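## Task

Move the cooling block sitting in deck slot D1 into the empty place in the drawer of cooler COLD, lying flat within that place's locators, with each of its 5 loose tubes back in the bore it began in; then close the drawer fully (COLD's lamp stays on while the drawer is open). The block already in the drawer must finish flat in its place with every tube in its bore, and plate P1 must stay on D2 as it is. Nothing counts if only the robot is holding it in place at the end. Finally release everything and move the arms away.

## Robot and tools

ROBOT. Two arms, left_arm and right_arm, each with a parallel gripper. left_arm stands on the +y side. Base (URDF root) poses in the scene frame: left_arm at (+0.004, +0.314, 0) m, quat_wxyz (+1.000, 0, 0, +0.002); right_arm at (-0.035, -0.313, 0) m, quat_wxyz (+0.999, 0, 0, +0.036). The names left and right are labels, not image sides. The idle arm may be parked out of the way.

FRAME. One scene frame for everything: origin on the table top midway between the arms, +x out across the table, +z up. D1 is the deck slot beside COLD; D2 is the next slot past D1. Gripper fingers point along the gripper's +z and close along its y. end_effector_position is the point between the finger pads, roughly 1 cm back from the tips; the printed value can be off from the truth, more so when the arm reaches far.

execute_actions. Argument actions is a list holding zero or one item; optional pictures (boolean) controls whether camera images come back (they do by default). Empty list = just read the state. A wait is {"steps": N}, N up to 300 control steps of 1/30 s, counted from the previous result; it sends nothing new. A motion is {"rows": [...], "steps": S}, S from 1 to 15 (default 15), rows 1 to 15 long. Each row is applied for one step; if there are fewer rows than steps the last row repeats. Every row is one flat list of 14 numbers covering both arms, even if only one moves: left_arm waist, shoulder, elbow, wrist pitch, wrist yaw, wrist roll, opening, then right_arm in the same seven-number order. Joint values are absolute target angles in radians (the same numbers Joint positions prints), not offsets. Stated ranges per arm: waist -2.880 to 2.880, shoulder 0.000 to 3.142, elbow 0.000 to 3.019, wrist pitch -1.693 to 1.571, wrist yaw -1.571 to 1.571, wrist roll -2.094 to 2.094. True ends may differ by up to 0.019 rad either way. A call is rejected (nothing sent) if a target exceeds a range end by more than 0.019 rad and also lies beyond that joint's last reported angle. Targets past the real end are clipped there and a "joint sent to its limit" line may appear, possibly referring to an earlier action; its absence proves nothing. Opening is an absolute value in [-1, 1]: +1 fully open, -1 closed.

MOTION. Speed is capped: each step the target given to a joint stays within a lead of its measured angle (waist 0.264, shoulder 0.32, elbow 0.276, wrist pitch 0.33, wrist yaw 0.186, wrist roll 0.522 rad), and if the targets would shift a gripper over 70 mm from where it is, all are scaled back. Distant targets therefore take several calls. Very small commanded moves (a few mm) may not move the hand at all. The simulation keeps running while you think and write; arms keep heading to the last row sent until they have nearly stopped, or until a step is HELD, after which only a new action moves them on. Fingers still opening or closing keep going.

GRIPPING. grip_measured is the measured finger opening on the same -1..1 scale; each gripper reads off by up to about 1 mm, constantly within a scene. Away from the extremes, the fingers go to where grip_measured equals your number. To hold something, command below grip_measured: about 0.03 below is firm, less is gentler. Pad force tops out near 50 to 62 N (less on some grippers), weaker on parts under about 2 mm thick, with a brief harder spike on first contact.

RESULT LINES. The state line "left_arm: … | right_arm: …" gives each gripper's position (m) and quat_wxyz. Joint positions and Joint velocities list, per arm, the six joints (rad, rad/s) then the pad gap (m, m/s; 0.094 m is fully open). "joint command not followed" means a clearance check altered or blocked some joint targets on some steps; the rest of the row still ran. HELD marks steps where your row (or part) was not sent. MOTOR HOT appears from 85 °C; at 100 °C an OVER-TEMPERATURE FAULT makes that arm and its gripper go limp and drop until cooled. Carrying loads heats motors even while you are thinking, and heat partly carries into the next task.

zoom_image: camera is "cam_head_left" or "cam_head_right"; region is [x0, y0, x1, y1] in pixels of that camera's 896x504 image, origin top-left, no larger than 504 by 504. It gives a finer view of the latest frame. Calibration (K, distortion D, T_world_to_cam) is given for both head cameras and may be slightly off; results list changed camera numbers.

read_manual: optional section, only "licences"; returns licence text and moves nothing.

finished_scene: pass scene, the number of the current scene. It is final, reports whether the goal was met and gives the next task. Answering without any tool call ends all remaining work.

ORDER. Park the idle arm, open COLD's drawer if needed, grasp the block at D1 gently enough that its loose tubes stay seated, carry it level, set it flat within the free place's locators, release, then push the drawer fully shut (lamp goes off), let go, retreat, and only then call finished_scene.

AVOID. Knocking anything off the table. Letting the arms collide or press on each other. Dropping, slamming or shoving hard; tilting the block so tubes fall out. Disturbing the resident block or P1. COLD is loose: it must stay within a finger's width of its start, upright and barely rotated, so close the drawer gently. Expect occasional brief tugs on held parts or pushes on loose items. Smooth, economical motion is preferred.

Each tool is called by a JSON object that holds its "op" and its "data".

## Session

{"op": "execute_actions", "data": {"actions": []}}

Scene clock: 0.00 s of 10800.00 s.
left_arm: end_effector_position=(+0.5295, +0.3097, +0.4685) grip_measured=+1.000 end_effector_quat_wxyz=(+0.689, +0.005, +0.725, -0.005) | right_arm: end_effector_position=(+0.6064, -0.3346, +0.3831) grip_measured=+1.000 end_effector_quat_wxyz=(+0.475, +0.214, +0.849, +0.085)
Joint positions: left_arm=[-0.006  1.066  1.03  -0.014  0.012 -0.     0.094] | right_arm=[-0.095  1.472  1.473 -0.566  0.04   0.449  0.094]
Joint velocities: left_arm=[-0.024 -0.005 -0.007  0.002 -0.081 -0.022  0.   ] | right_arm=[-0.005 -0.015 -0.007  0.007  0.037 -0.022  0.   ]
Motor temperatures (°C, as the motors report them): left_arm=[17 17 19 21 19 21] | right_arm=[22 19 20 19 18 17]

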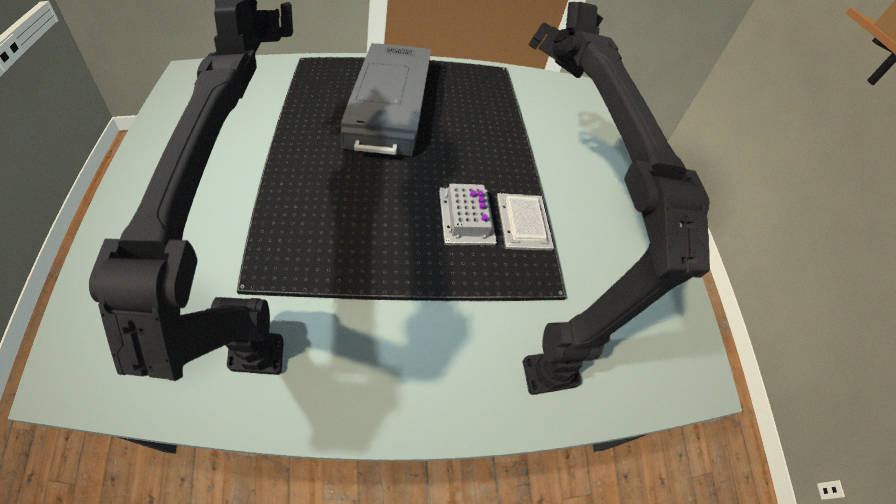

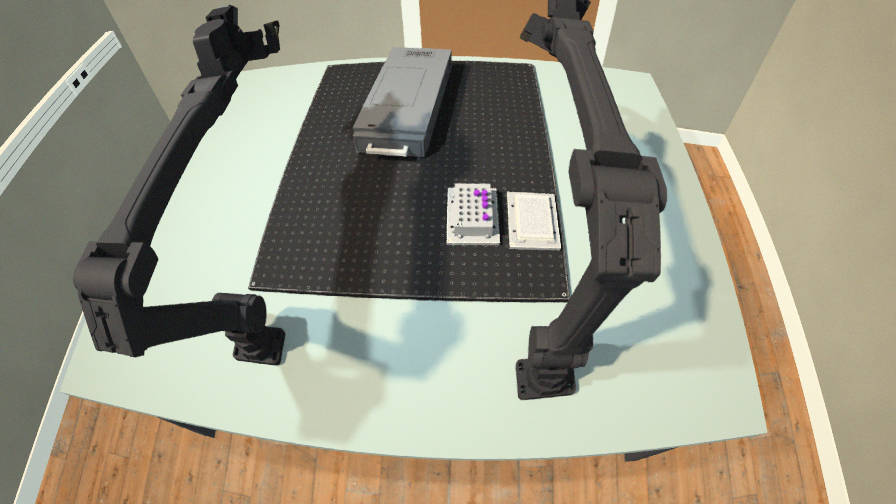

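{"op": "zoom_image", "data": {"camera": "cam_head_left", "region": [330, 90, 450, 170]}}

{"op": "zoom_image", "data": {"camera": "cam_head_right", "region": [340, 90, 460, 170]}}

{"op": "zoom_image", "data": {"camera": "cam_head_left", "region": [430, 175, 550, 255]}}

{"op": "zoom_image", "data": {"camera": "cam_head_right", "region": [430, 175, 550, 255]}}

Region (330, 90, 450, 170) of cam_head_left's 896x504 image, scaled by 4.200, with more detail than that image has.

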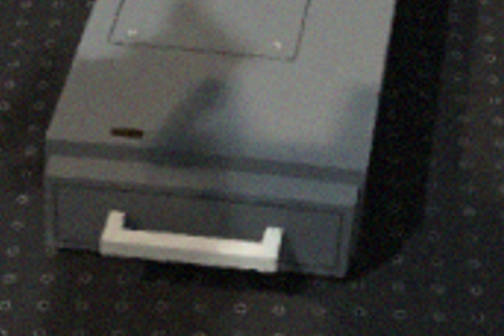

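Region (340, 90, 460, 170) of cam_head_right's 896x504 image, scaled by 4.200, with more detail than that image has.

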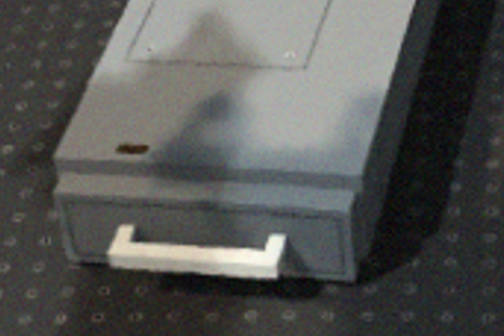

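Region (430, 175, 550, 255) of cam_head_left's 896x504 image, scaled by 4.200, with more detail than that image has.

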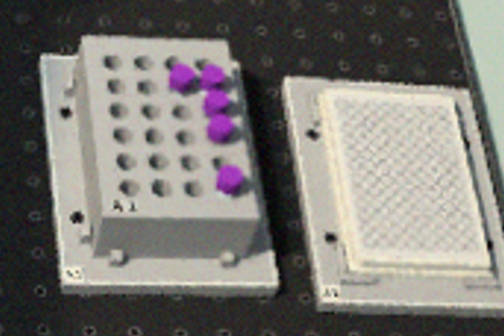

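Region (430, 175, 550, 255) of cam_head_right's 896x504 image, scaled by 4.200, with more detail than that image has.

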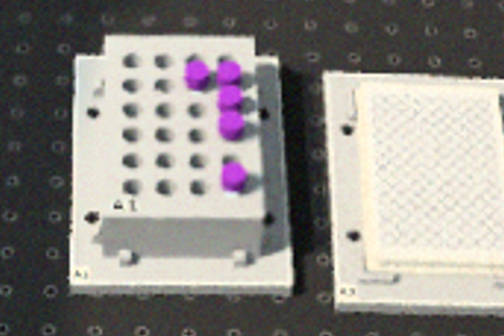

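{"op": "execute_actions", "data": {"actions": [{"rows":[[-0.1,1.1,1.15,-0.3,0,0.3,0.5,-0.05,1.47,1.43,-0.7,0,0.4,1],[-0.1,1.1,1.15,-0.3,0,0.3,0.5,-0.05,1.47,1.43,-0.7,0,0.4,1],[-0.1,1.1,1.15,-0.3,0,0.3,0.5,-0.05,1.47,1.43,-0.7,0,0.4,1],[-0.2,1.3,1.3,-0.7,0,0.7,0,0.1,1.47,1.35,-1,0,0.4,1],[-0.2,1.3,1.3,-0.7,0,0.7,0,0.1,1.47,1.35,-1,0,0.4,1],[-0.2,1.3,1.3,-0.7,0,0.7,0,0.1,1.47,1.35,-1,0,0.4,1],[-0.2,1.3,1.3,-0.7,0,0.7,0,0.1,1.47,1.35,-1,0,0.4,1],[-0.427,1.707,1.438,-1.001,0,1.291,-0.15,0.325,1.466,1.177,-1.282,0,0.397,1]]}], "pictures": false}}

{"op": "execute_actions", "data": {"actions": [{"steps":40}]}}

Scene clock: 12.57 s of 10800.00 s.
left_arm: end_effector_position=(+0.5320, +0.1093, +0.2375) grip_measured=-0.147 end_effector_quat_wxyz=(+0.265, +0.521, +0.810, +0.055) | right_arm: end_effector_position=(+0.4012, -0.1846, +0.1725) grip_measured=+1.000 end_effector_quat_wxyz=(+0.070, +0.064, +0.995, +0.023)
Joint positions: left_arm=[-0.372  1.497  1.325 -0.85  -0.002  0.774  0.04 ] | right_arm=[ 0.216  1.465  1.205 -1.163  0.004  0.417  0.094]
Joint velocities: left_arm=[-0.542  1.363  0.266 -1.053  0.11   1.78   0.001] | right_arm=[ 1.167 -0.015 -0.549 -1.36   0.007 -0.198  0.   ]
Motor temperatures (°C, as the motors report them): left_arm=[17 17 23 21 19 21] | right_arm=[22 20 24 19 18 17]
Steps of this call (steps 1 to 90: nothing new was sent; then 9.07 s passed at rest; steps 91 to 105: all 15 steps of this action). Readings (joint positions):
91: left_arm=[-0.014 1.066 1.042 -0.075 0.002 0.047] | right_arm=[-0.094 1.472 1.470 -0.589 0.022 0.442]
92: left_arm=[-0.029 1.068 1.060 -0.158 -0.001 0.096] | right_arm=[-0.092 1.468 1.464 -0.623 0.011 0.435]
94: left_arm=[-0.075 1.082 1.091 -0.274 -0.002 0.196] | right_arm=[-0.078 1.465 1.440 -0.688 0.006 0.428]
98: left_arm=[-0.191 1.219 1.243 -0.583 -0.002 0.452] | right_arm=[-0.007 1.465 1.370 -0.872 0.006 0.424]
105: the state above

Scene clock: 13.90 s of 10800.00 s.
left_arm: end_effector_position=(+0.5169, +0.0778, +0.1290) grip_measured=-0.147 end_effector_quat_wxyz=(+0.110, +0.749, +0.652, +0.050) | right_arm: end_effector_position=(+0.3420, -0.1487, +0.1521) grip_measured=+1.000 end_effector_quat_wxyz=(-0.005, -0.003, +1.000, -0.001)
Joint positions: left_arm=[-0.434  1.721  1.382 -0.991 -0.     1.279  0.04 ] | right_arm=[ 0.339  1.467  1.157 -1.272 -0.002  0.405  0.094]
Joint velocities: left_arm=[ 0.015  0.005 -0.032 -0.007 -0.051 -0.022  0.001] | right_arm=[-0.005 -0.005  0.002  0.012 -0.007 -0.066  0.   ]
Motor temperatures (°C, as the motors report them): left_arm=[17 18 23 21 19 21] | right_arm=[22 20 24 19 18 17]
Steps of this call (steps 1 to 40: the robot went on to your last target). Readings (joint positions):
1: left_arm=[-0.389 1.547 1.337 -0.888 -0.001 0.854] | right_arm=[0.256 1.465 1.187 -1.205 0.002 0.415]
2: left_arm=[-0.405 1.597 1.352 -0.924 -0.001 0.937] | right_arm=[0.293 1.465 1.172 -1.236 -0.000 0.412]
4: left_arm=[-0.428 1.686 1.369 -0.963 -0.000 1.060] | right_arm=[0.344 1.467 1.158 -1.265 -0.003 0.408]
8: left_arm=[-0.440 1.762 1.369 -0.988 -0.000 1.191] | right_arm=[0.353 1.467 1.157 -1.272 -0.003 0.405]
40: the state above

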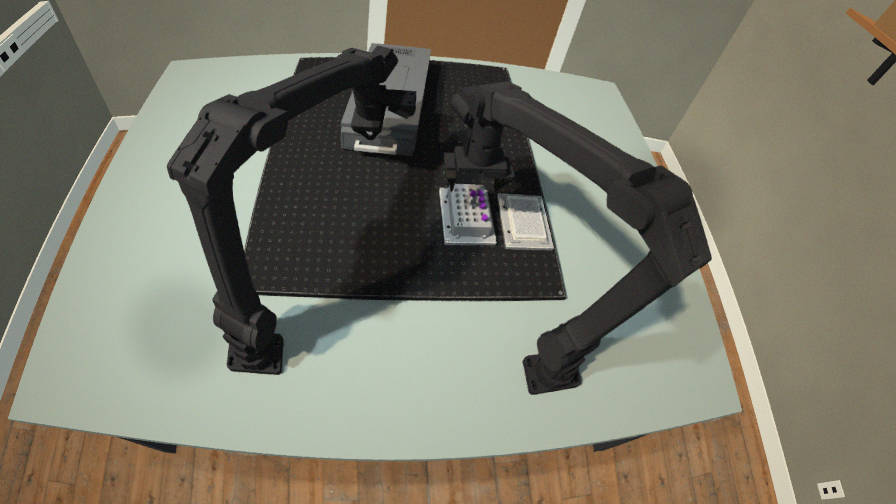

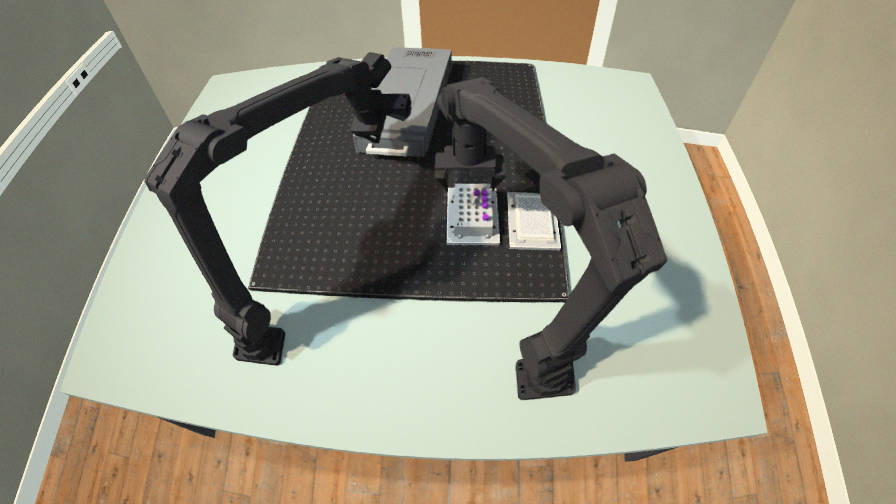

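{"op": "execute_actions", "data": {"actions": [{"rows":[[-0.43,1.72,1.41,-0.96,0,1.291,-0.15,0.3,1.466,1.2,-1.282,0,0.397,1],[-0.43,1.72,1.41,-0.96,0,1.291,-0.15,0.3,1.466,1.2,-1.282,0,0.397,1],[-0.43,1.735,1.38,-0.89,0,1.291,-0.15,0.25,1.466,1.2,-1.282,0,0.397,1],[-0.43,1.735,1.38,-0.89,0,1.291,-0.15,0.25,1.466,1.2,-1.282,0,0.397,1],[-0.43,1.755,1.34,-0.811,0,1.291,-0.15,0.2,1.466,1.2,-1.282,0,0.397,1]]}]}}

{"op": "zoom_image", "data": {"camera": "cam_head_right", "region": [330, 90, 450, 170]}}

Scene clock: 17.50 s of 10800.00 s.
left_arm: end_effector_position=(+0.5410, +0.0667, +0.1246) grip_measured=-0.147 end_effector_quat_wxyz=(+0.166, +0.742, +0.645, +0.075) | right_arm: end_effector_position=(+0.3624, -0.2070, +0.1521) grip_measured=+1.000 end_effector_quat_wxyz=(-0.005, +0.071, +0.997, -0.002)
Joint positions: left_arm=[-0.434  1.727  1.352 -0.83  -0.     1.279  0.04 ] | right_arm=[ 0.19   1.467  1.157 -1.272  0.001  0.403  0.094]
Joint velocities: left_arm=[-0.015 -0.015  0.002  0.032  0.022  0.022  0.001] | right_arm=[-0.015 -0.024 -0.012  0.007 -0.066 -0.022  0.   ]
Motor temperatures (°C, as the motors report them): left_arm=[17 18 24 21 19 21] | right_arm=[22 20 24 19 18 17]
Steps of this call (steps 1 to 15: the robot went on to your last target; steps 16 to 90: nothing new was sent; then 0.10 s passed at rest; steps 91 to 105: all 15 steps of this action). Readings (joint positions):
91: left_arm=[-0.434 1.721 1.382 -0.988 -0.000 1.279] | right_arm=[0.338 1.467 1.157 -1.272 -0.002 0.404]
92: left_arm=[-0.434 1.721 1.382 -0.984 -0.000 1.279] | right_arm=[0.335 1.467 1.157 -1.272 -0.002 0.404]
94: left_arm=[-0.434 1.721 1.382 -0.945 -0.000 1.279] | right_arm=[0.317 1.467 1.157 -1.272 -0.002 0.404]
98: left_arm=[-0.434 1.724 1.363 -0.841 -0.000 1.279] | right_arm=[0.231 1.467 1.157 -1.272 -0.002 0.403]
105: the state above

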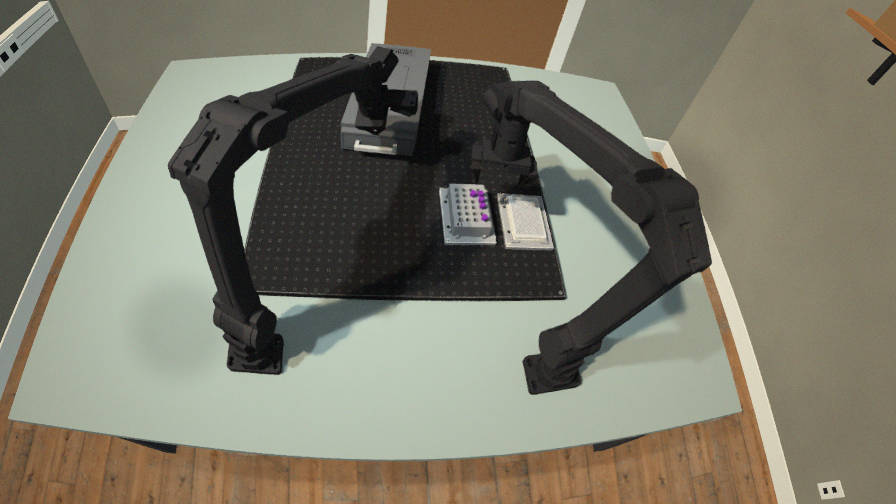

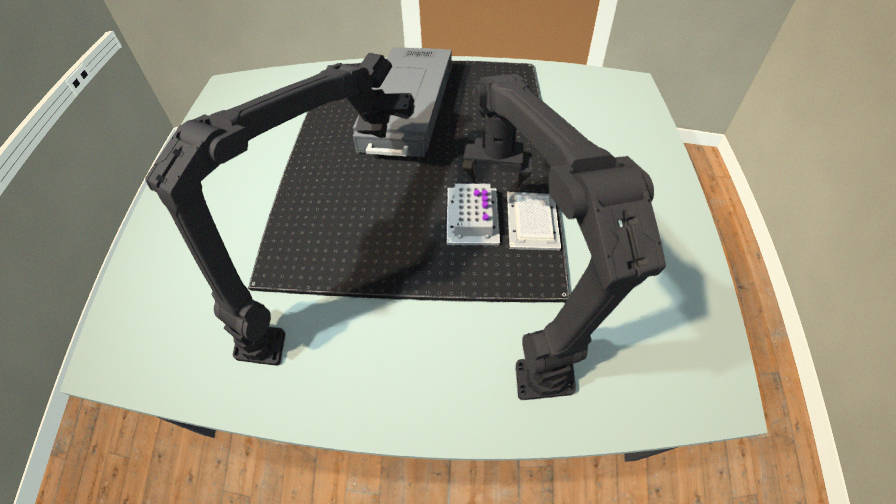

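Region (330, 90, 450, 170) of cam_head_right's 896x504 image, scaled by 4.200, with more detail than that image has.

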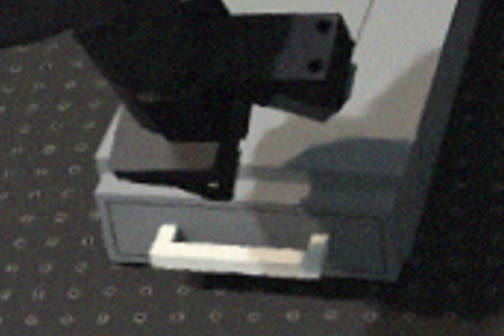

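{"op": "execute_actions", "data": {"actions": [{"rows":[[-0.43,1.755,1.34,-0.9,0,1.291,-0.15,0.2,1.466,1.2,-1.282,0,0.397,1],[-0.43,1.755,1.34,-0.9,0,1.291,-0.15,0.2,1.466,1.2,-1.282,0,0.397,1],[-0.43,1.755,1.34,-0.9,0,1.291,-0.15,0.2,1.466,1.2,-1.282,0,0.397,1],[-0.43,1.765,1.32,-0.88,0,1.291,-0.15,0.2,1.466,1.2,-1.282,0,0.397,1],[-0.43,1.775,1.3,-0.84,0,1.291,-0.15,0.2,1.466,1.2,-1.282,0,0.397,1]]}]}}

{"op": "zoom_image", "data": {"camera": "cam_head_right", "region": [330, 90, 450, 170]}}

Scene clock: 20.10 s of 10800.00 s.
left_arm: end_effector_position=(+0.5193, +0.0767, +0.0896) grip_measured=-0.147 end_effector_quat_wxyz=(+0.121, +0.748, +0.650, +0.055) | right_arm: end_effector_position=(+0.3624, -0.2070, +0.1521) grip_measured=+1.000 end_effector_quat_wxyz=(-0.005, +0.071, +0.997, -0.002)
Joint positions: left_arm=[-0.434  1.753  1.31  -0.86  -0.     1.279  0.04 ] | right_arm=[ 0.19   1.467  1.157 -1.272  0.001  0.403  0.094]
Joint velocities: left_arm=[ 0.005 -0.005 -0.007  0.007  0.037 -0.007  0.   ] | right_arm=[ 0.015 -0.015 -0.007 -0.007 -0.051  0.066  0.   ]
Motor temperatures (°C, as the motors report them): left_arm=[17 18 24 21 19 21] | right_arm=[22 20 24 19 18 17]
Steps of this call (steps 1 to 15: the robot went on to your last target; steps 16 to 63: nothing new was sent; steps 64 to 78: all 15 steps of this action). Readings (joint positions):
64: left_arm=[-0.434 1.727 1.352 -0.840 -0.000 1.279] | right_arm=[0.190 1.467 1.157 -1.272 0.001 0.403]
65: left_arm=[-0.434 1.727 1.352 -0.857 -0.000 1.279] | right_arm=[0.190 1.467 1.157 -1.272 0.001 0.403]
67: left_arm=[-0.434 1.728 1.348 -0.873 -0.000 1.279] | right_arm=[0.190 1.467 1.157 -1.272 0.001 0.403]
71: left_arm=[-0.434 1.734 1.318 -0.860 -0.000 1.279] | right_arm=[0.190 1.467 1.157 -1.272 0.001 0.403]
78: the state above

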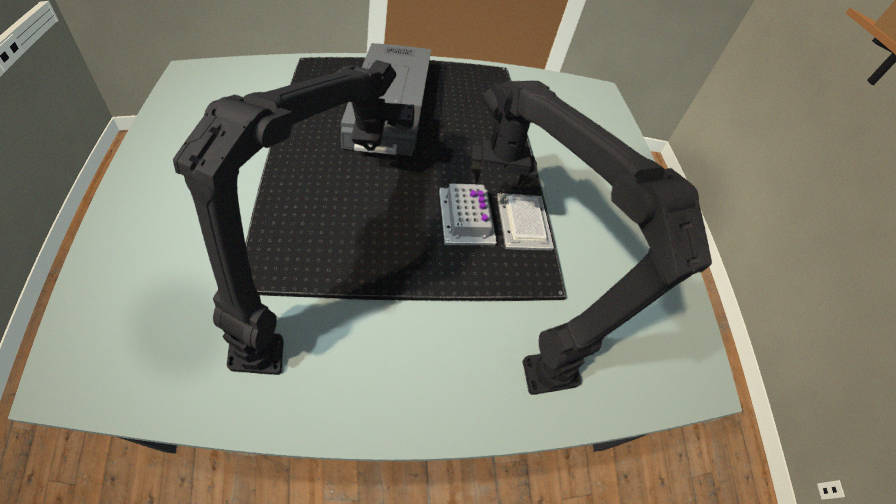

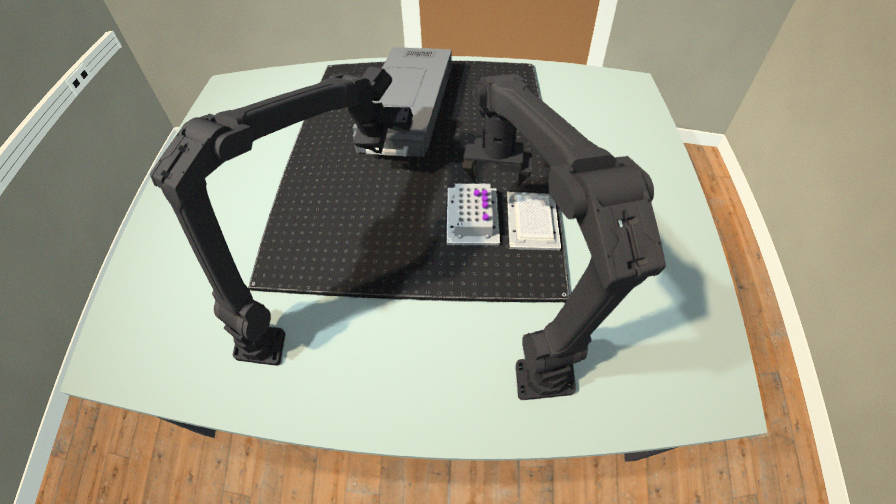

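Region (330, 90, 450, 170) of cam_head_right's 896x504 image, scaled by 4.200, with more detail than that image has.

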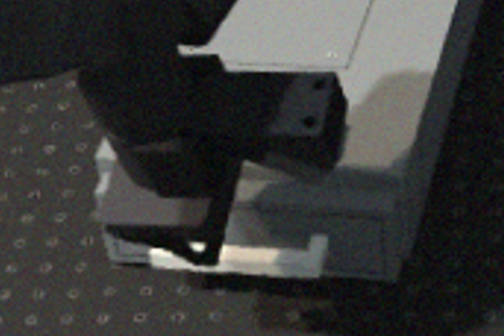

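{"op": "execute_actions", "data": {"actions": [{"rows":[[-0.43,1.78,1.31,-0.79,0,1.291,-0.15,0.2,1.466,1.2,-1.282,0,0.397,1],[-0.43,1.79,1.31,-0.79,0,1.291,-0.15,0.2,1.466,1.2,-1.282,0,0.397,1],[-0.43,1.8,1.31,-0.79,0,1.291,-0.15,0.2,1.466,1.2,-1.282,0,0.397,1],[-0.43,1.81,1.31,-0.79,0,1.291,-0.15,0.2,1.466,1.2,-1.282,0,0.397,1],[-0.43,1.82,1.31,-0.79,0,1.291,-0.15,0.2,1.466,1.2,-1.282,0,0.397,1],[-0.43,1.83,1.31,-0.78,0,1.291,-0.15,0.2,1.466,1.2,-1.282,0,0.397,1],[-0.43,1.84,1.31,-0.78,0,1.291,-0.15,0.2,1.466,1.2,-1.282,0,0.397,1],[-0.43,1.85,1.31,-0.78,0,1.291,-0.15,0.2,1.466,1.2,-1.282,0,0.397,1]]}], "pictures": false}}

{"op": "execute_actions", "data": {"actions": [{"rows":[[-0.43,1.85,1.31,-0.78,0,1.291,-0.8,0.2,1.466,1.2,-1.282,0,0.397,1]]}]}}

{"op": "zoom_image", "data": {"camera": "cam_head_right", "region": [330, 90, 450, 170]}}

Scene clock: 24.33 s of 10800.00 s.
left_arm: end_effector_position=(+0.5282, +0.0725, +0.0477) grip_measured=-0.147 end_effector_quat_wxyz=(+0.112, +0.749, +0.651, +0.051) | right_arm: end_effector_position=(+0.3624, -0.2070, +0.1521) grip_measured=+1.000 end_effector_quat_wxyz=(-0.005, +0.071, +0.997, -0.002)
Joint positions: left_arm=[-0.434  1.836  1.31  -0.797 -0.     1.28   0.04 ] | right_arm=[ 0.19   1.467  1.157 -1.272  0.001  0.403  0.094]
Joint velocities: left_arm=[ 0.005  0.044 -0.002 -0.002 -0.081 -0.022  0.   ] | right_arm=[-0.005 -0.015  0.002  0.012 -0.007 -0.081  0.   ]
Motor temperatures (°C, as the motors report them): left_arm=[17 18 23 21 19 21] | right_arm=[22 20 24 19 18 17]
Steps of this call (steps 1 to 15: the robot went on to your last target; steps 16 to 90: nothing new was sent; then 0.73 s passed at rest; steps 91 to 105: all 15 steps of this action). Readings (joint positions):
91: left_arm=[-0.434 1.753 1.310 -0.848 -0.000 1.280] | right_arm=[0.190 1.467 1.157 -1.272 0.001 0.403]
92: left_arm=[-0.434 1.755 1.310 -0.834 -0.000 1.280] | right_arm=[0.190 1.467 1.157 -1.272 0.001 0.403]
94: left_arm=[-0.434 1.758 1.310 -0.814 -0.000 1.280] | right_arm=[0.190 1.467 1.157 -1.272 0.001 0.403]
98: left_arm=[-0.434 1.783 1.310 -0.799 -0.000 1.280] | right_arm=[0.190 1.467 1.157 -1.272 0.001 0.403]
105: the state above

Scene clock: 24.83 s of 10800.00 s.
left_arm: end_effector_position=(+0.5313, +0.0718, +0.0484) grip_measured=-0.744 end_effector_quat_wxyz=(+0.118, +0.748, +0.651, +0.054) | right_arm: end_effector_position=(+0.3624, -0.2070, +0.1521) grip_measured=+1.000 end_effector_quat_wxyz=(-0.005, +0.071, +0.997, -0.002)
Joint positions: left_arm=[-0.432  1.837  1.31  -0.784 -0.     1.28   0.012] | right_arm=[ 0.19   1.467  1.157 -1.272  0.001  0.403  0.094]
Joint velocities: left_arm=[ 0.005 -0.005  0.017 -0.007  0.051 -0.022 -0.   ] | right_arm=[ 0.015 -0.015  0.002  0.012  0.022 -0.007  0.   ]
Motor temperatures (°C, as the motors report them): left_arm=[17 18 23 21 19 21] | right_arm=[22 20 24 19 18 17]
Steps of this call (steps 1 to 15: all 15 steps of this action). Readings (joint positions):
1: left_arm=[-0.434 1.837 1.310 -0.797 -0.000 1.280] | right_arm=[0.190 1.467 1.157 -1.272 0.001 0.403]
2: left_arm=[-0.434 1.837 1.310 -0.789 -0.003 1.280] | right_arm=[0.190 1.467 1.157 -1.272 0.001 0.403]
4: left_arm=[-0.432 1.837 1.310 -0.784 -0.000 1.280] | right_arm=[0.190 1.467 1.157 -1.272 0.001 0.403]
8: left_arm=[-0.432 1.837 1.310 -0.784 -0.000 1.280] | right_arm=[0.190 1.467 1.157 -1.272 0.001 0.403]
15: the state above

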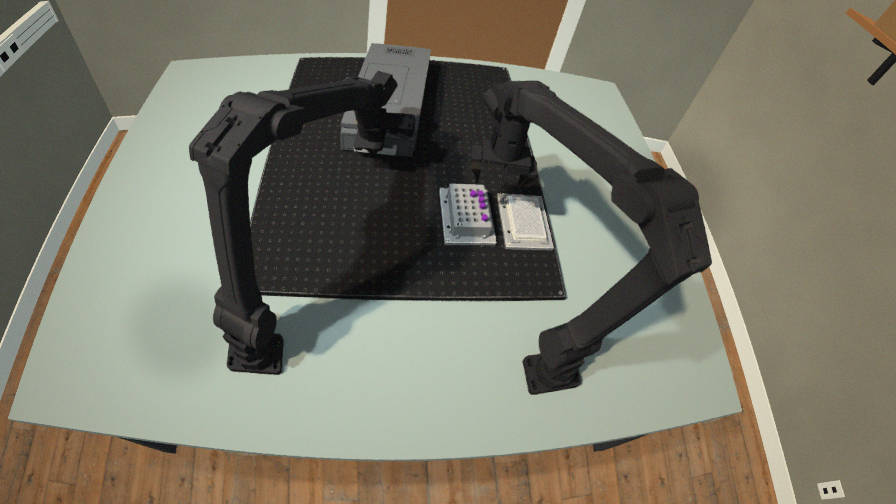

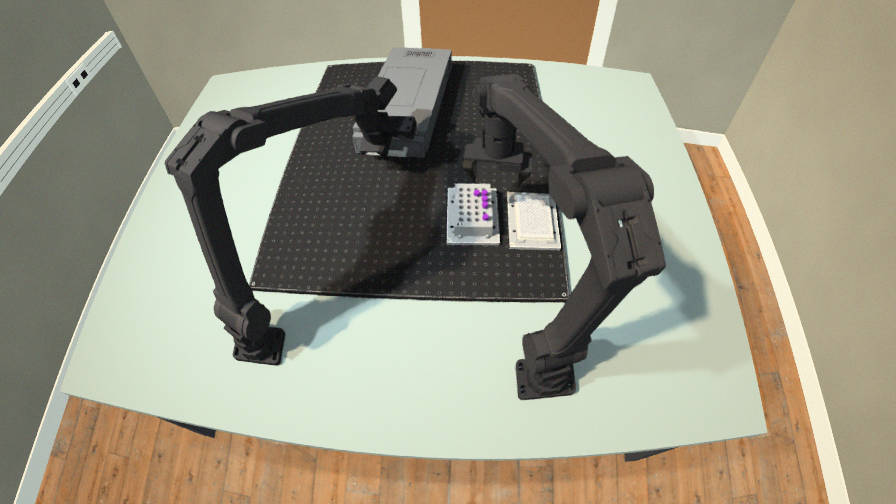

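Region (330, 90, 450, 170) of cam_head_right's 896x504 image, scaled by 4.200, with more detail than that image has.

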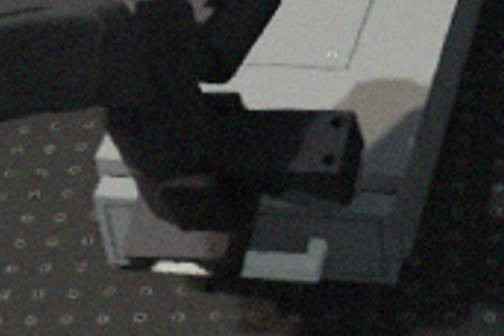

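{"op": "execute_actions", "data": {"actions": [{"rows":[[-0.44,1.82,1.3,-0.8,0,1.28,-0.65,0.2,1.466,1.2,-1.282,0,0.397,1],[-0.444,1.811,1.288,-0.805,0,1.275,-0.65,0.2,1.466,1.2,-1.282,0,0.397,1],[-0.448,1.803,1.276,-0.81,0,1.27,-0.65,0.2,1.466,1.2,-1.282,0,0.397,1],[-0.452,1.794,1.264,-0.815,0,1.265,-0.65,0.2,1.466,1.2,-1.282,0,0.397,1],[-0.456,1.786,1.252,-0.82,0,1.26,-0.65,0.2,1.466,1.2,-1.282,0,0.397,1],[-0.46,1.777,1.24,-0.825,0,1.255,-0.65,0.2,1.466,1.2,-1.282,0,0.397,1],[-0.464,1.769,1.228,-0.83,0,1.25,-0.65,0.2,1.466,1.2,-1.282,0,0.397,1],[-0.468,1.76,1.216,-0.835,0,1.245,-0.65,0.2,1.466,1.2,-1.282,0,0.397,1],[-0.472,1.752,1.204,-0.84,0,1.24,-0.65,0.2,1.466,1.2,-1.282,0,0.397,1],[-0.476,1.743,1.192,-0.845,0,1.235,-0.65,0.2,1.466,1.2,-1.282,0,0.397,1],[-0.48,1.735,1.18,-0.85,0,1.23,-0.65,0.2,1.466,1.2,-1.282,0,0.397,1],[-0.485,1.726,1.168,-0.855,0,1.225,-0.65,0.2,1.466,1.2,-1.282,0,0.397,1],[-0.49,1.717,1.156,-0.862,0,1.22,-0.65,0.2,1.466,1.2,-1.282,0,0.397,1],[-0.495,1.708,1.146,-0.87,0,1.22,-0.65,0.2,1.466,1.2,-1.282,0,0.397,1]]}], "pictures": false}}

{"op": "execute_actions", "data": {"actions": [{"steps":8}]}}

Scene clock: 28.77 s of 10800.00 s.
left_arm: end_effector_position=(+0.4610, +0.0787, +0.0488) grip_measured=-0.652 end_effector_quat_wxyz=(+0.077, +0.755, +0.651, +0.032) | right_arm: end_effector_position=(+0.3624, -0.2070, +0.1521) grip_measured=+1.000 end_effector_quat_wxyz=(-0.005, +0.071, +0.997, -0.002)
Joint positions: left_arm=[-0.478  1.731  1.172 -0.845 -0.002  1.243  0.016] | right_arm=[ 0.19   1.467  1.157 -1.272  0.001  0.403  0.094]
Joint velocities: left_arm=[-0.171 -0.2   -0.286 -0.208 -0.051 -0.139 -0.001] | right_arm=[-0.005  0.005  0.017 -0.007  0.066 -0.007  0.   ]
Motor temperatures (°C, as the motors report them): left_arm=[17 18 23 21 19 21] | right_arm=[22 20 25 19 18 17]
Steps of this call (steps 1 to 15: the robot went on to your last target; steps 16 to 90: nothing new was sent; then 0.43 s passed at rest; steps 91 to 105: all 15 steps of this action). Readings (joint positions):
91: left_arm=[-0.432 1.835 1.310 -0.784 -0.000 1.280] | right_arm=[0.190 1.467 1.157 -1.272 0.001 0.403]
92: left_arm=[-0.433 1.835 1.309 -0.786 -0.000 1.280] | right_arm=[0.190 1.467 1.157 -1.272 0.001 0.403]
94: left_arm=[-0.434 1.831 1.303 -0.786 -0.001 1.280] | right_arm=[0.190 1.467 1.157 -1.272 0.001 0.403]
98: left_arm=[-0.444 1.802 1.264 -0.795 -0.001 1.270] | right_arm=[0.190 1.467 1.157 -1.272 0.001 0.403]
105: the state above

Scene clock: 29.03 s of 10800.00 s.
left_arm: end_effector_position=(+0.4449, +0.0773, +0.0446) grip_measured=-0.652 end_effector_quat_wxyz=(+0.063, +0.758, +0.649, +0.025) | right_arm: end_effector_position=(+0.3624, -0.2070, +0.1521) grip_measured=+1.000 end_effector_quat_wxyz=(-0.005, +0.071, +0.997, -0.002)
Joint positions: left_arm=[-0.495  1.722  1.151 -0.865 -0.     1.234  0.016] | right_arm=[ 0.19   1.467  1.157 -1.272  0.001  0.403  0.094]
Joint velocities: left_arm=[ 0.005 -0.005 -0.002  0.007  0.007  0.022 -0.001] | right_arm=[-0.015 -0.024  0.002 -0.012  0.007  0.037  0.   ]
Motor temperatures (°C, as the motors report them): left_arm=[17 18 23 21 19 21] | right_arm=[22 20 25 19 18 17]
Steps of this call (steps 1 to 8: the robot went on to your last target). Readings (joint positions):
1: left_arm=[-0.483 1.725 1.164 -0.852 -0.002 1.241] | right_arm=[0.190 1.467 1.157 -1.272 0.001 0.403]
2: left_arm=[-0.488 1.723 1.159 -0.858 -0.001 1.239] | right_arm=[0.190 1.467 1.157 -1.272 0.001 0.403]
4: left_arm=[-0.494 1.722 1.153 -0.865 -0.001 1.237] | right_arm=[0.190 1.467 1.157 -1.272 0.001 0.403]
8: the state above

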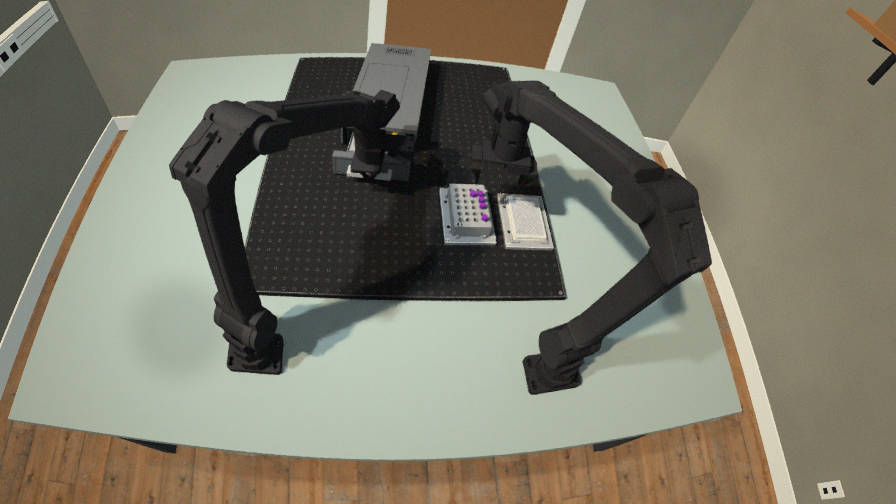

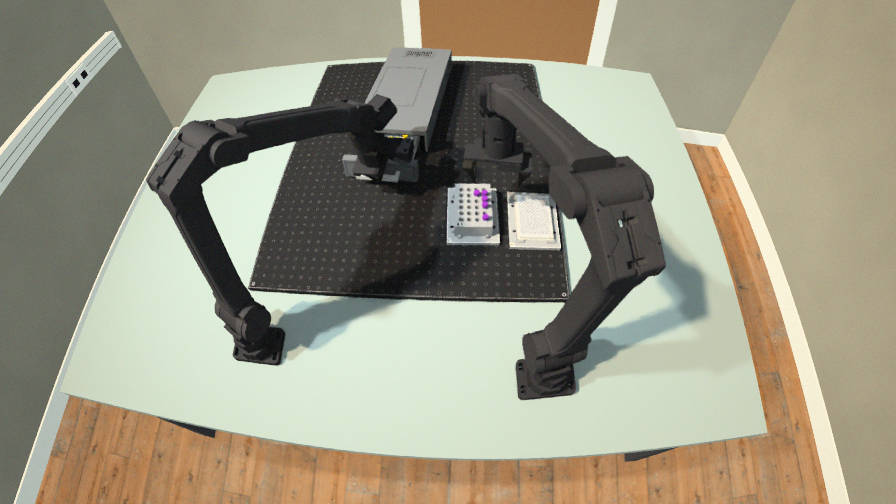

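{"op": "execute_actions", "data": {"actions": [{"rows":[[-0.499,1.698,1.134,-0.87,0,1.215,-0.65,0.2,1.466,1.2,-1.282,0,0.397,1],[-0.504,1.685,1.118,-0.87,0,1.21,-0.65,0.2,1.466,1.2,-1.282,0,0.397,1],[-0.51,1.67,1.099,-0.87,0,1.2,-0.65,0.2,1.466,1.2,-1.282,0,0.397,1],[-0.517,1.652,1.077,-0.87,0,1.195,-0.65,0.2,1.466,1.2,-1.282,0,0.397,1],[-0.524,1.634,1.055,-0.87,0,1.185,-0.65,0.2,1.466,1.2,-1.282,0,0.397,1],[-0.531,1.616,1.033,-0.87,0,1.18,-0.65,0.2,1.466,1.2,-1.282,0,0.397,1],[-0.538,1.598,1.011,-0.87,0,1.17,-0.65,0.2,1.466,1.2,-1.282,0,0.397,1],[-0.545,1.58,0.989,-0.87,0,1.16,-0.65,0.2,1.466,1.2,-1.282,0,0.397,1],[-0.552,1.562,0.967,-0.87,0,1.155,-0.65,0.2,1.466,1.2,-1.282,0,0.397,1],[-0.56,1.544,0.945,-0.86,0,1.15,-0.65,0.2,1.466,1.2,-1.282,0,0.397,1],[-0.568,1.526,0.924,-0.86,0,1.14,-0.65,0.2,1.466,1.2,-1.282,0,0.397,1],[-0.576,1.507,0.903,-0.86,0,1.13,-0.65,0.2,1.466,1.2,-1.282,0,0.397,1],[-0.584,1.488,0.882,-0.86,0,1.12,-0.65,0.2,1.466,1.2,-1.282,0,0.397,1],[-0.592,1.469,0.861,-0.85,0,1.11,-0.65,0.2,1.466,1.2,-1.282,0,0.397,1],[-0.6,1.45,0.84,-0.85,0,1.1,-0.65,0.2,1.466,1.2,-1.282,0,0.397,1]]}], "pictures": false}}

{"op": "execute_actions", "data": {"actions": [{"rows":[[-0.61,1.432,0.822,-0.85,0,1.09,-0.65,0.2,1.466,1.2,-1.282,0,0.397,1],[-0.62,1.414,0.804,-0.85,0,1.08,-0.65,0.2,1.466,1.2,-1.282,0,0.397,1],[-0.63,1.396,0.786,-0.85,0,1.07,-0.65,0.2,1.466,1.2,-1.282,0,0.397,1],[-0.64,1.378,0.768,-0.85,0,1.06,-0.65,0.2,1.466,1.2,-1.282,0,0.397,1],[-0.65,1.36,0.75,-0.85,0,1.05,-0.65,0.2,1.466,1.2,-1.282,0,0.397,1],[-0.66,1.345,0.735,-0.85,0,1.04,-0.65,0.2,1.466,1.2,-1.282,0,0.397,1],[-0.665,1.333,0.723,-0.85,0,1.04,-0.65,0.2,1.466,1.2,-1.282,0,0.397,1]]}]}}

{"op": "zoom_image", "data": {"camera": "cam_head_right", "region": [300, 110, 480, 260]}}

Scene clock: 35.30 s of 10800.00 s.
left_arm: end_effector_position=(+0.3383, +0.0947, +0.0482) grip_measured=-0.652 end_effector_quat_wxyz=(+0.049, +0.759, +0.649, +0.014) | right_arm: end_effector_position=(+0.3624, -0.2070, +0.1521) grip_measured=+1.000 end_effector_quat_wxyz=(-0.005, +0.071, +0.997, -0.002)
Joint positions: left_arm=[-0.582  1.5    0.885 -0.854  0.     1.147  0.016] | right_arm=[ 0.19   1.467  1.157 -1.272  0.001  0.403  0.094]
Joint velocities: left_arm=[-0.259 -0.552 -0.574 -0.002  0.022 -0.256 -0.001] | right_arm=[-0.015  0.015 -0.007  0.002 -0.051  0.037  0.   ]
Motor temperatures (°C, as the motors report them): left_arm=[17 19 23 21 19 21] | right_arm=[22 20 25 19 18 17]
Steps of this call (steps 1 to 30: the robot went on to your last target; steps 31 to 90: nothing new was sent; then 2.77 s passed at rest; steps 91 to 105: all 15 steps of this action). Readings (joint positions):
91: left_arm=[-0.495 1.722 1.151 -0.865 -0.000 1.231] | right_arm=[0.190 1.467 1.157 -1.272 0.001 0.403]
92: left_arm=[-0.495 1.721 1.148 -0.865 -0.000 1.229] | right_arm=[0.190 1.467 1.157 -1.272 0.001 0.403]
94: left_arm=[-0.497 1.709 1.132 -0.861 0.000 1.221] | right_arm=[0.190 1.467 1.157 -1.272 0.001 0.403]
98: left_arm=[-0.517 1.647 1.056 -0.854 0.000 1.198] | right_arm=[0.190 1.467 1.157 -1.272 0.001 0.403]
105: the state above

Scene clock: 35.80 s of 10800.00 s.
left_arm: end_effector_position=(+0.2856, +0.1002, +0.0582) grip_measured=-0.651 end_effector_quat_wxyz=(+0.071, +0.752, +0.656, +0.017) | right_arm: end_effector_position=(+0.3624, -0.2070, +0.1521) grip_measured=+1.000 end_effector_quat_wxyz=(-0.005, +0.071, +0.997, -0.002)
Joint positions: left_arm=[-0.653  1.339  0.747 -0.833 -0.006  1.057  0.016] | right_arm=[ 0.19   1.467  1.157 -1.272  0.001  0.403  0.094]
Joint velocities: left_arm=[-0.034 -0.005 -0.032 -0.002 -0.007 -0.095 -0.001] | right_arm=[-0.015 -0.005 -0.002  0.002 -0.022  0.037  0.   ]
Motor temperatures (°C, as the motors report them): left_arm=[17 19 23 21 19 21] | right_arm=[22 20 25 19 18 17]
Steps of this call (steps 1 to 15: all 15 steps of this action). Readings (joint positions):
1: left_arm=[-0.591 1.481 0.865 -0.854 0.000 1.139] | right_arm=[0.190 1.467 1.157 -1.272 0.001 0.403]
2: left_arm=[-0.600 1.462 0.845 -0.854 0.000 1.130] | right_arm=[0.190 1.467 1.157 -1.272 0.001 0.403]
4: left_arm=[-0.617 1.427 0.810 -0.854 0.000 1.111] | right_arm=[0.190 1.467 1.157 -1.272 0.001 0.403]
8: left_arm=[-0.644 1.366 0.759 -0.834 -0.016 1.077] | right_arm=[0.190 1.467 1.157 -1.272 0.001 0.403]
15: the state above

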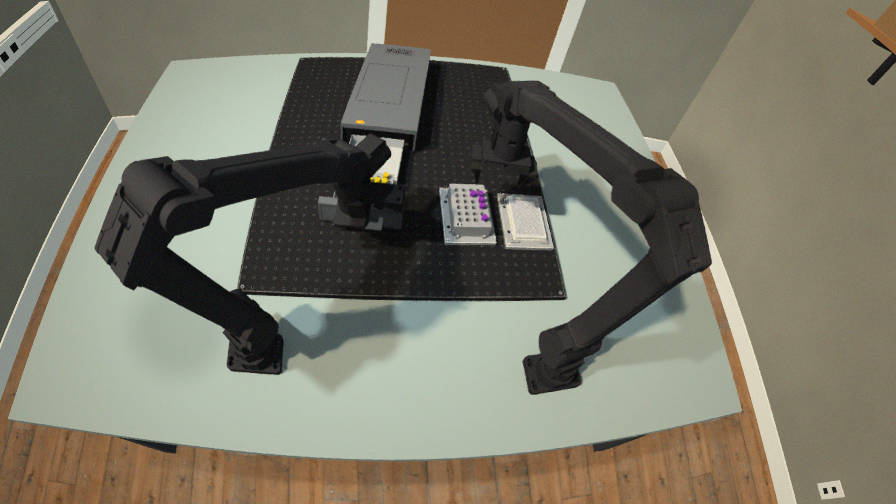

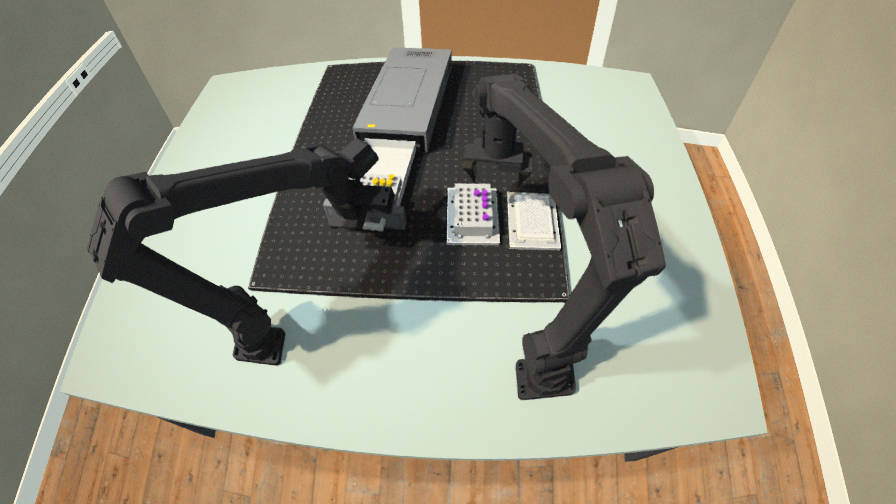

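Region (300, 110, 480, 260) of cam_head_right's 896x504 image, scaled by 2.800, with more detail than that image has.

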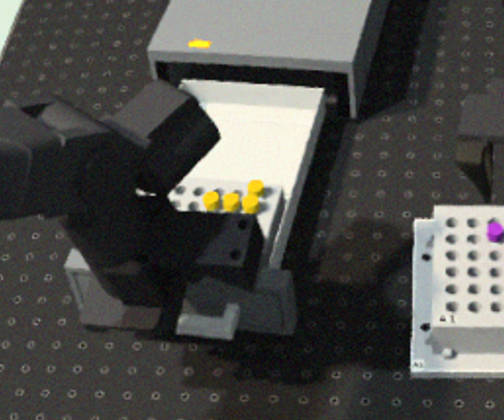

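{"op": "execute_actions", "data": {"actions": [{"rows":[[-0.653,1.32,0.76,-0.83,0,1.04,-0.5,0.22,1.466,1.2,-1.26,0,0.397,1],[-0.653,1.3,0.76,-0.85,0,1.04,-0.5,0.235,1.466,1.2,-1.26,0,0.397,1],[-0.653,1.27,0.76,-0.87,0,1.04,-0.5,0.25,1.466,1.2,-1.26,0,0.397,1],[-0.653,1.24,0.76,-0.89,0,1.04,-0.5,0.265,1.47,1.18,-1.24,0,0.397,1],[-0.653,1.21,0.76,-0.92,0,1.04,-0.5,0.28,1.48,1.16,-1.22,0,0.397,1],[-0.653,1.18,0.76,-0.96,0,1.04,-0.5,0.295,1.49,1.14,-1.2,0,0.397,1],[-0.653,1.15,0.76,-1,0,1.04,-0.5,0.31,1.5,1.125,-1.18,0,0.397,1],[-0.653,1.12,0.76,-1.05,0,1.04,-0.5,0.32,1.51,1.11,-1.16,0,0.397,1],[-0.653,1.09,0.76,-1.1,0,1.04,-0.5,0.325,1.52,1.1,-1.14,0,0.397,1],[-0.653,1.06,0.76,-1.15,0,1.04,-0.5,0.33,1.53,1.085,-1.12,0,0.397,1],[-0.6,1.03,0.76,-1.2,0,1.04,-0.5,0.33,1.535,1.075,-1.105,0,0.397,1],[-0.53,1.03,0.76,-1.2,0,1.04,-0.5,0.33,1.535,1.075,-1.105,0,0.397,1],[-0.45,1.03,0.76,-1.2,0,1.04,-0.5,0.33,1.535,1.075,-1.105,0,0.397,1],[-0.35,1.03,0.76,-1.2,0,1.04,-0.5,0.33,1.535,1.075,-1.105,0,0.397,1],[0.1,1.03,0.76,-1.2,0,1.04,-1,0.33,1.535,1.075,-1.105,0,0.397,1]]}], "pictures": false}}

{"op": "execute_actions", "data": {"actions": [{"steps":20}]}}

{"op": "zoom_image", "data": {"camera": "cam_head_right", "region": [320, 130, 440, 240]}}

{"op": "zoom_image", "data": {"camera": "cam_head_left", "region": [310, 130, 430, 240]}}

{"op": "zoom_image", "data": {"camera": "cam_head_right", "region": [420, 150, 540, 255]}}

Scene clock: 42.37 s of 10800.00 s.
left_arm: end_effector_position=(+0.2535, +0.1906, +0.1461) grip_measured=-0.661 end_effector_quat_wxyz=(+0.067, +0.682, +0.728, +0.017) | right_arm: end_effector_position=(+0.3440, -0.1506, +0.0934) grip_measured=+1.000 end_effector_quat_wxyz=(-0.008, -0.001, +1.000, -0.004)
Joint positions: left_arm=[-0.456  1.002  0.746 -1.177  0.006  1.051  0.016] | right_arm=[ 0.333  1.534  1.066 -1.122 -0.     0.403  0.094]
Joint velocities: left_arm=[ 2.496 -0.22   0.017 -0.125  0.007 -0.007 -0.421] | right_arm=[ 0.005  0.2   -0.144  0.032 -0.022 -0.037  0.   ]
Motor temperatures (°C, as the motors report them): left_arm=[17 18 22 21 19 21] | right_arm=[22 20 25 19 18 17]
Steps of this call (steps 1 to 15: the robot went on to your last target; steps 16 to 90: nothing new was sent; then 3.07 s passed at rest; steps 91 to 105: all 15 steps of this action). Readings (joint positions):
91: left_arm=[-0.655 1.338 0.746 -0.833 -0.004 1.052] | right_arm=[0.190 1.467 1.157 -1.272 0.001 0.403]
92: left_arm=[-0.655 1.337 0.746 -0.834 -0.003 1.052] | right_arm=[0.193 1.467 1.157 -1.272 0.001 0.403]
94: left_arm=[-0.655 1.322 0.746 -0.850 -0.002 1.052] | right_arm=[0.207 1.467 1.157 -1.268 0.001 0.403]
98: left_arm=[-0.655 1.219 0.746 -0.959 -0.002 1.052] | right_arm=[0.269 1.470 1.140 -1.205 0.001 0.403]
105: the state above

Scene clock: 43.03 s of 10800.00 s.
left_arm: end_effector_position=(+0.2787, +0.3430, +0.1411) grip_measured=-0.987 end_effector_quat_wxyz=(+0.046, +0.453, +0.890, +0.031) | right_arm: end_effector_position=(+0.3428, -0.1511, +0.0882) grip_measured=+1.000 end_effector_quat_wxyz=(-0.013, -0.001, +1.000, -0.005)
Joint positions: left_arm=[ 0.103  1.02   0.746 -1.187 -0.001  1.049  0.001] | right_arm=[ 0.333  1.543  1.061 -1.116 -0.     0.403  0.094]
Joint velocities: left_arm=[-0.024 -0.005  0.007 -0.002  0.022  0.051 -0.   ] | right_arm=[-0.005 -0.015 -0.002  0.007 -0.051  0.051  0.   ]
Motor temperatures (°C, as the motors report them): left_arm=[17 18 22 21 19 21] | right_arm=[22 20 25 19 18 17]
Steps of this call (steps 1 to 20: the robot went on to your last target). Readings (joint positions):
1: left_arm=[-0.366 0.999 0.746 -1.180 0.005 1.051] | right_arm=[0.333 1.540 1.063 -1.121 -0.000 0.403]
2: left_arm=[-0.272 1.001 0.746 -1.180 0.004 1.051] | right_arm=[0.333 1.543 1.061 -1.120 -0.000 0.403]
4: left_arm=[-0.076 1.010 0.746 -1.180 0.002 1.051] | right_arm=[0.333 1.543 1.061 -1.119 -0.000 0.403]
8: left_arm=[0.142 1.020 0.746 -1.183 -0.007 1.049] | right_arm=[0.333 1.543 1.061 -1.117 -0.000 0.403]
20: the state above

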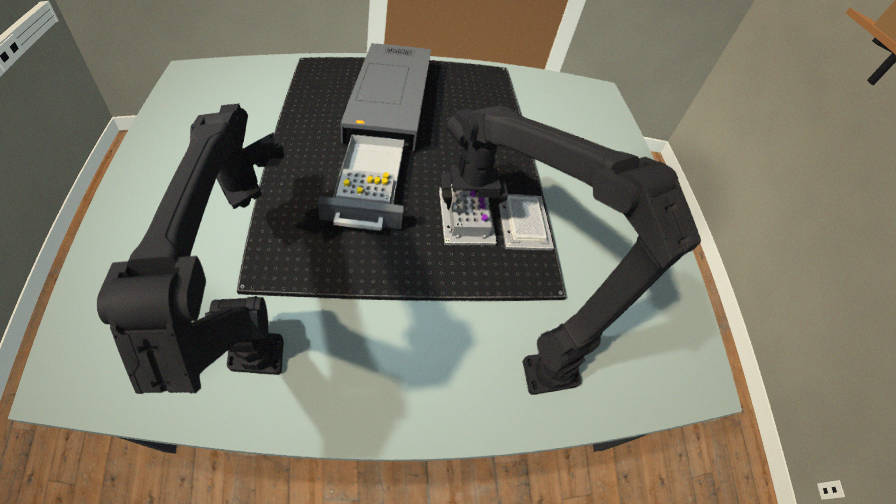

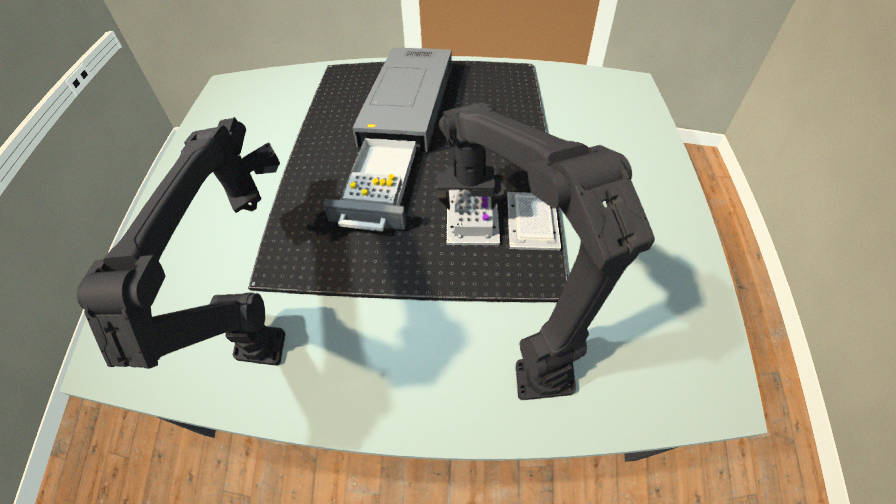

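Region (320, 130, 440, 240) of cam_head_right's 896x504 image, scaled by 4.200, with more detail than that image has; it fills the top 462 rows of this view, and the rest is white.

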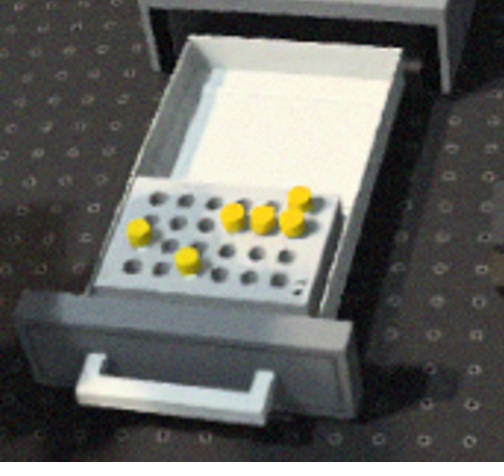

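Region (310, 130, 430, 240) of cam_head_left's 896x504 image, scaled by 4.200, with more detail than that image has; it fills the top 462 rows of this view, and the rest is white.

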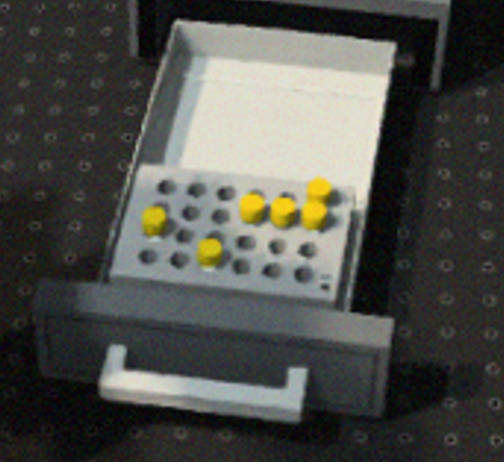

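Region (420, 150, 540, 255) of cam_head_right's 896x504 image, scaled by 4.200, with more detail than that image has; it fills the top 441 rows of this view, and the rest is white.

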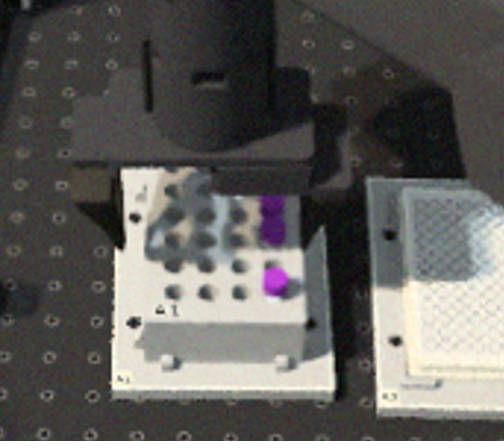

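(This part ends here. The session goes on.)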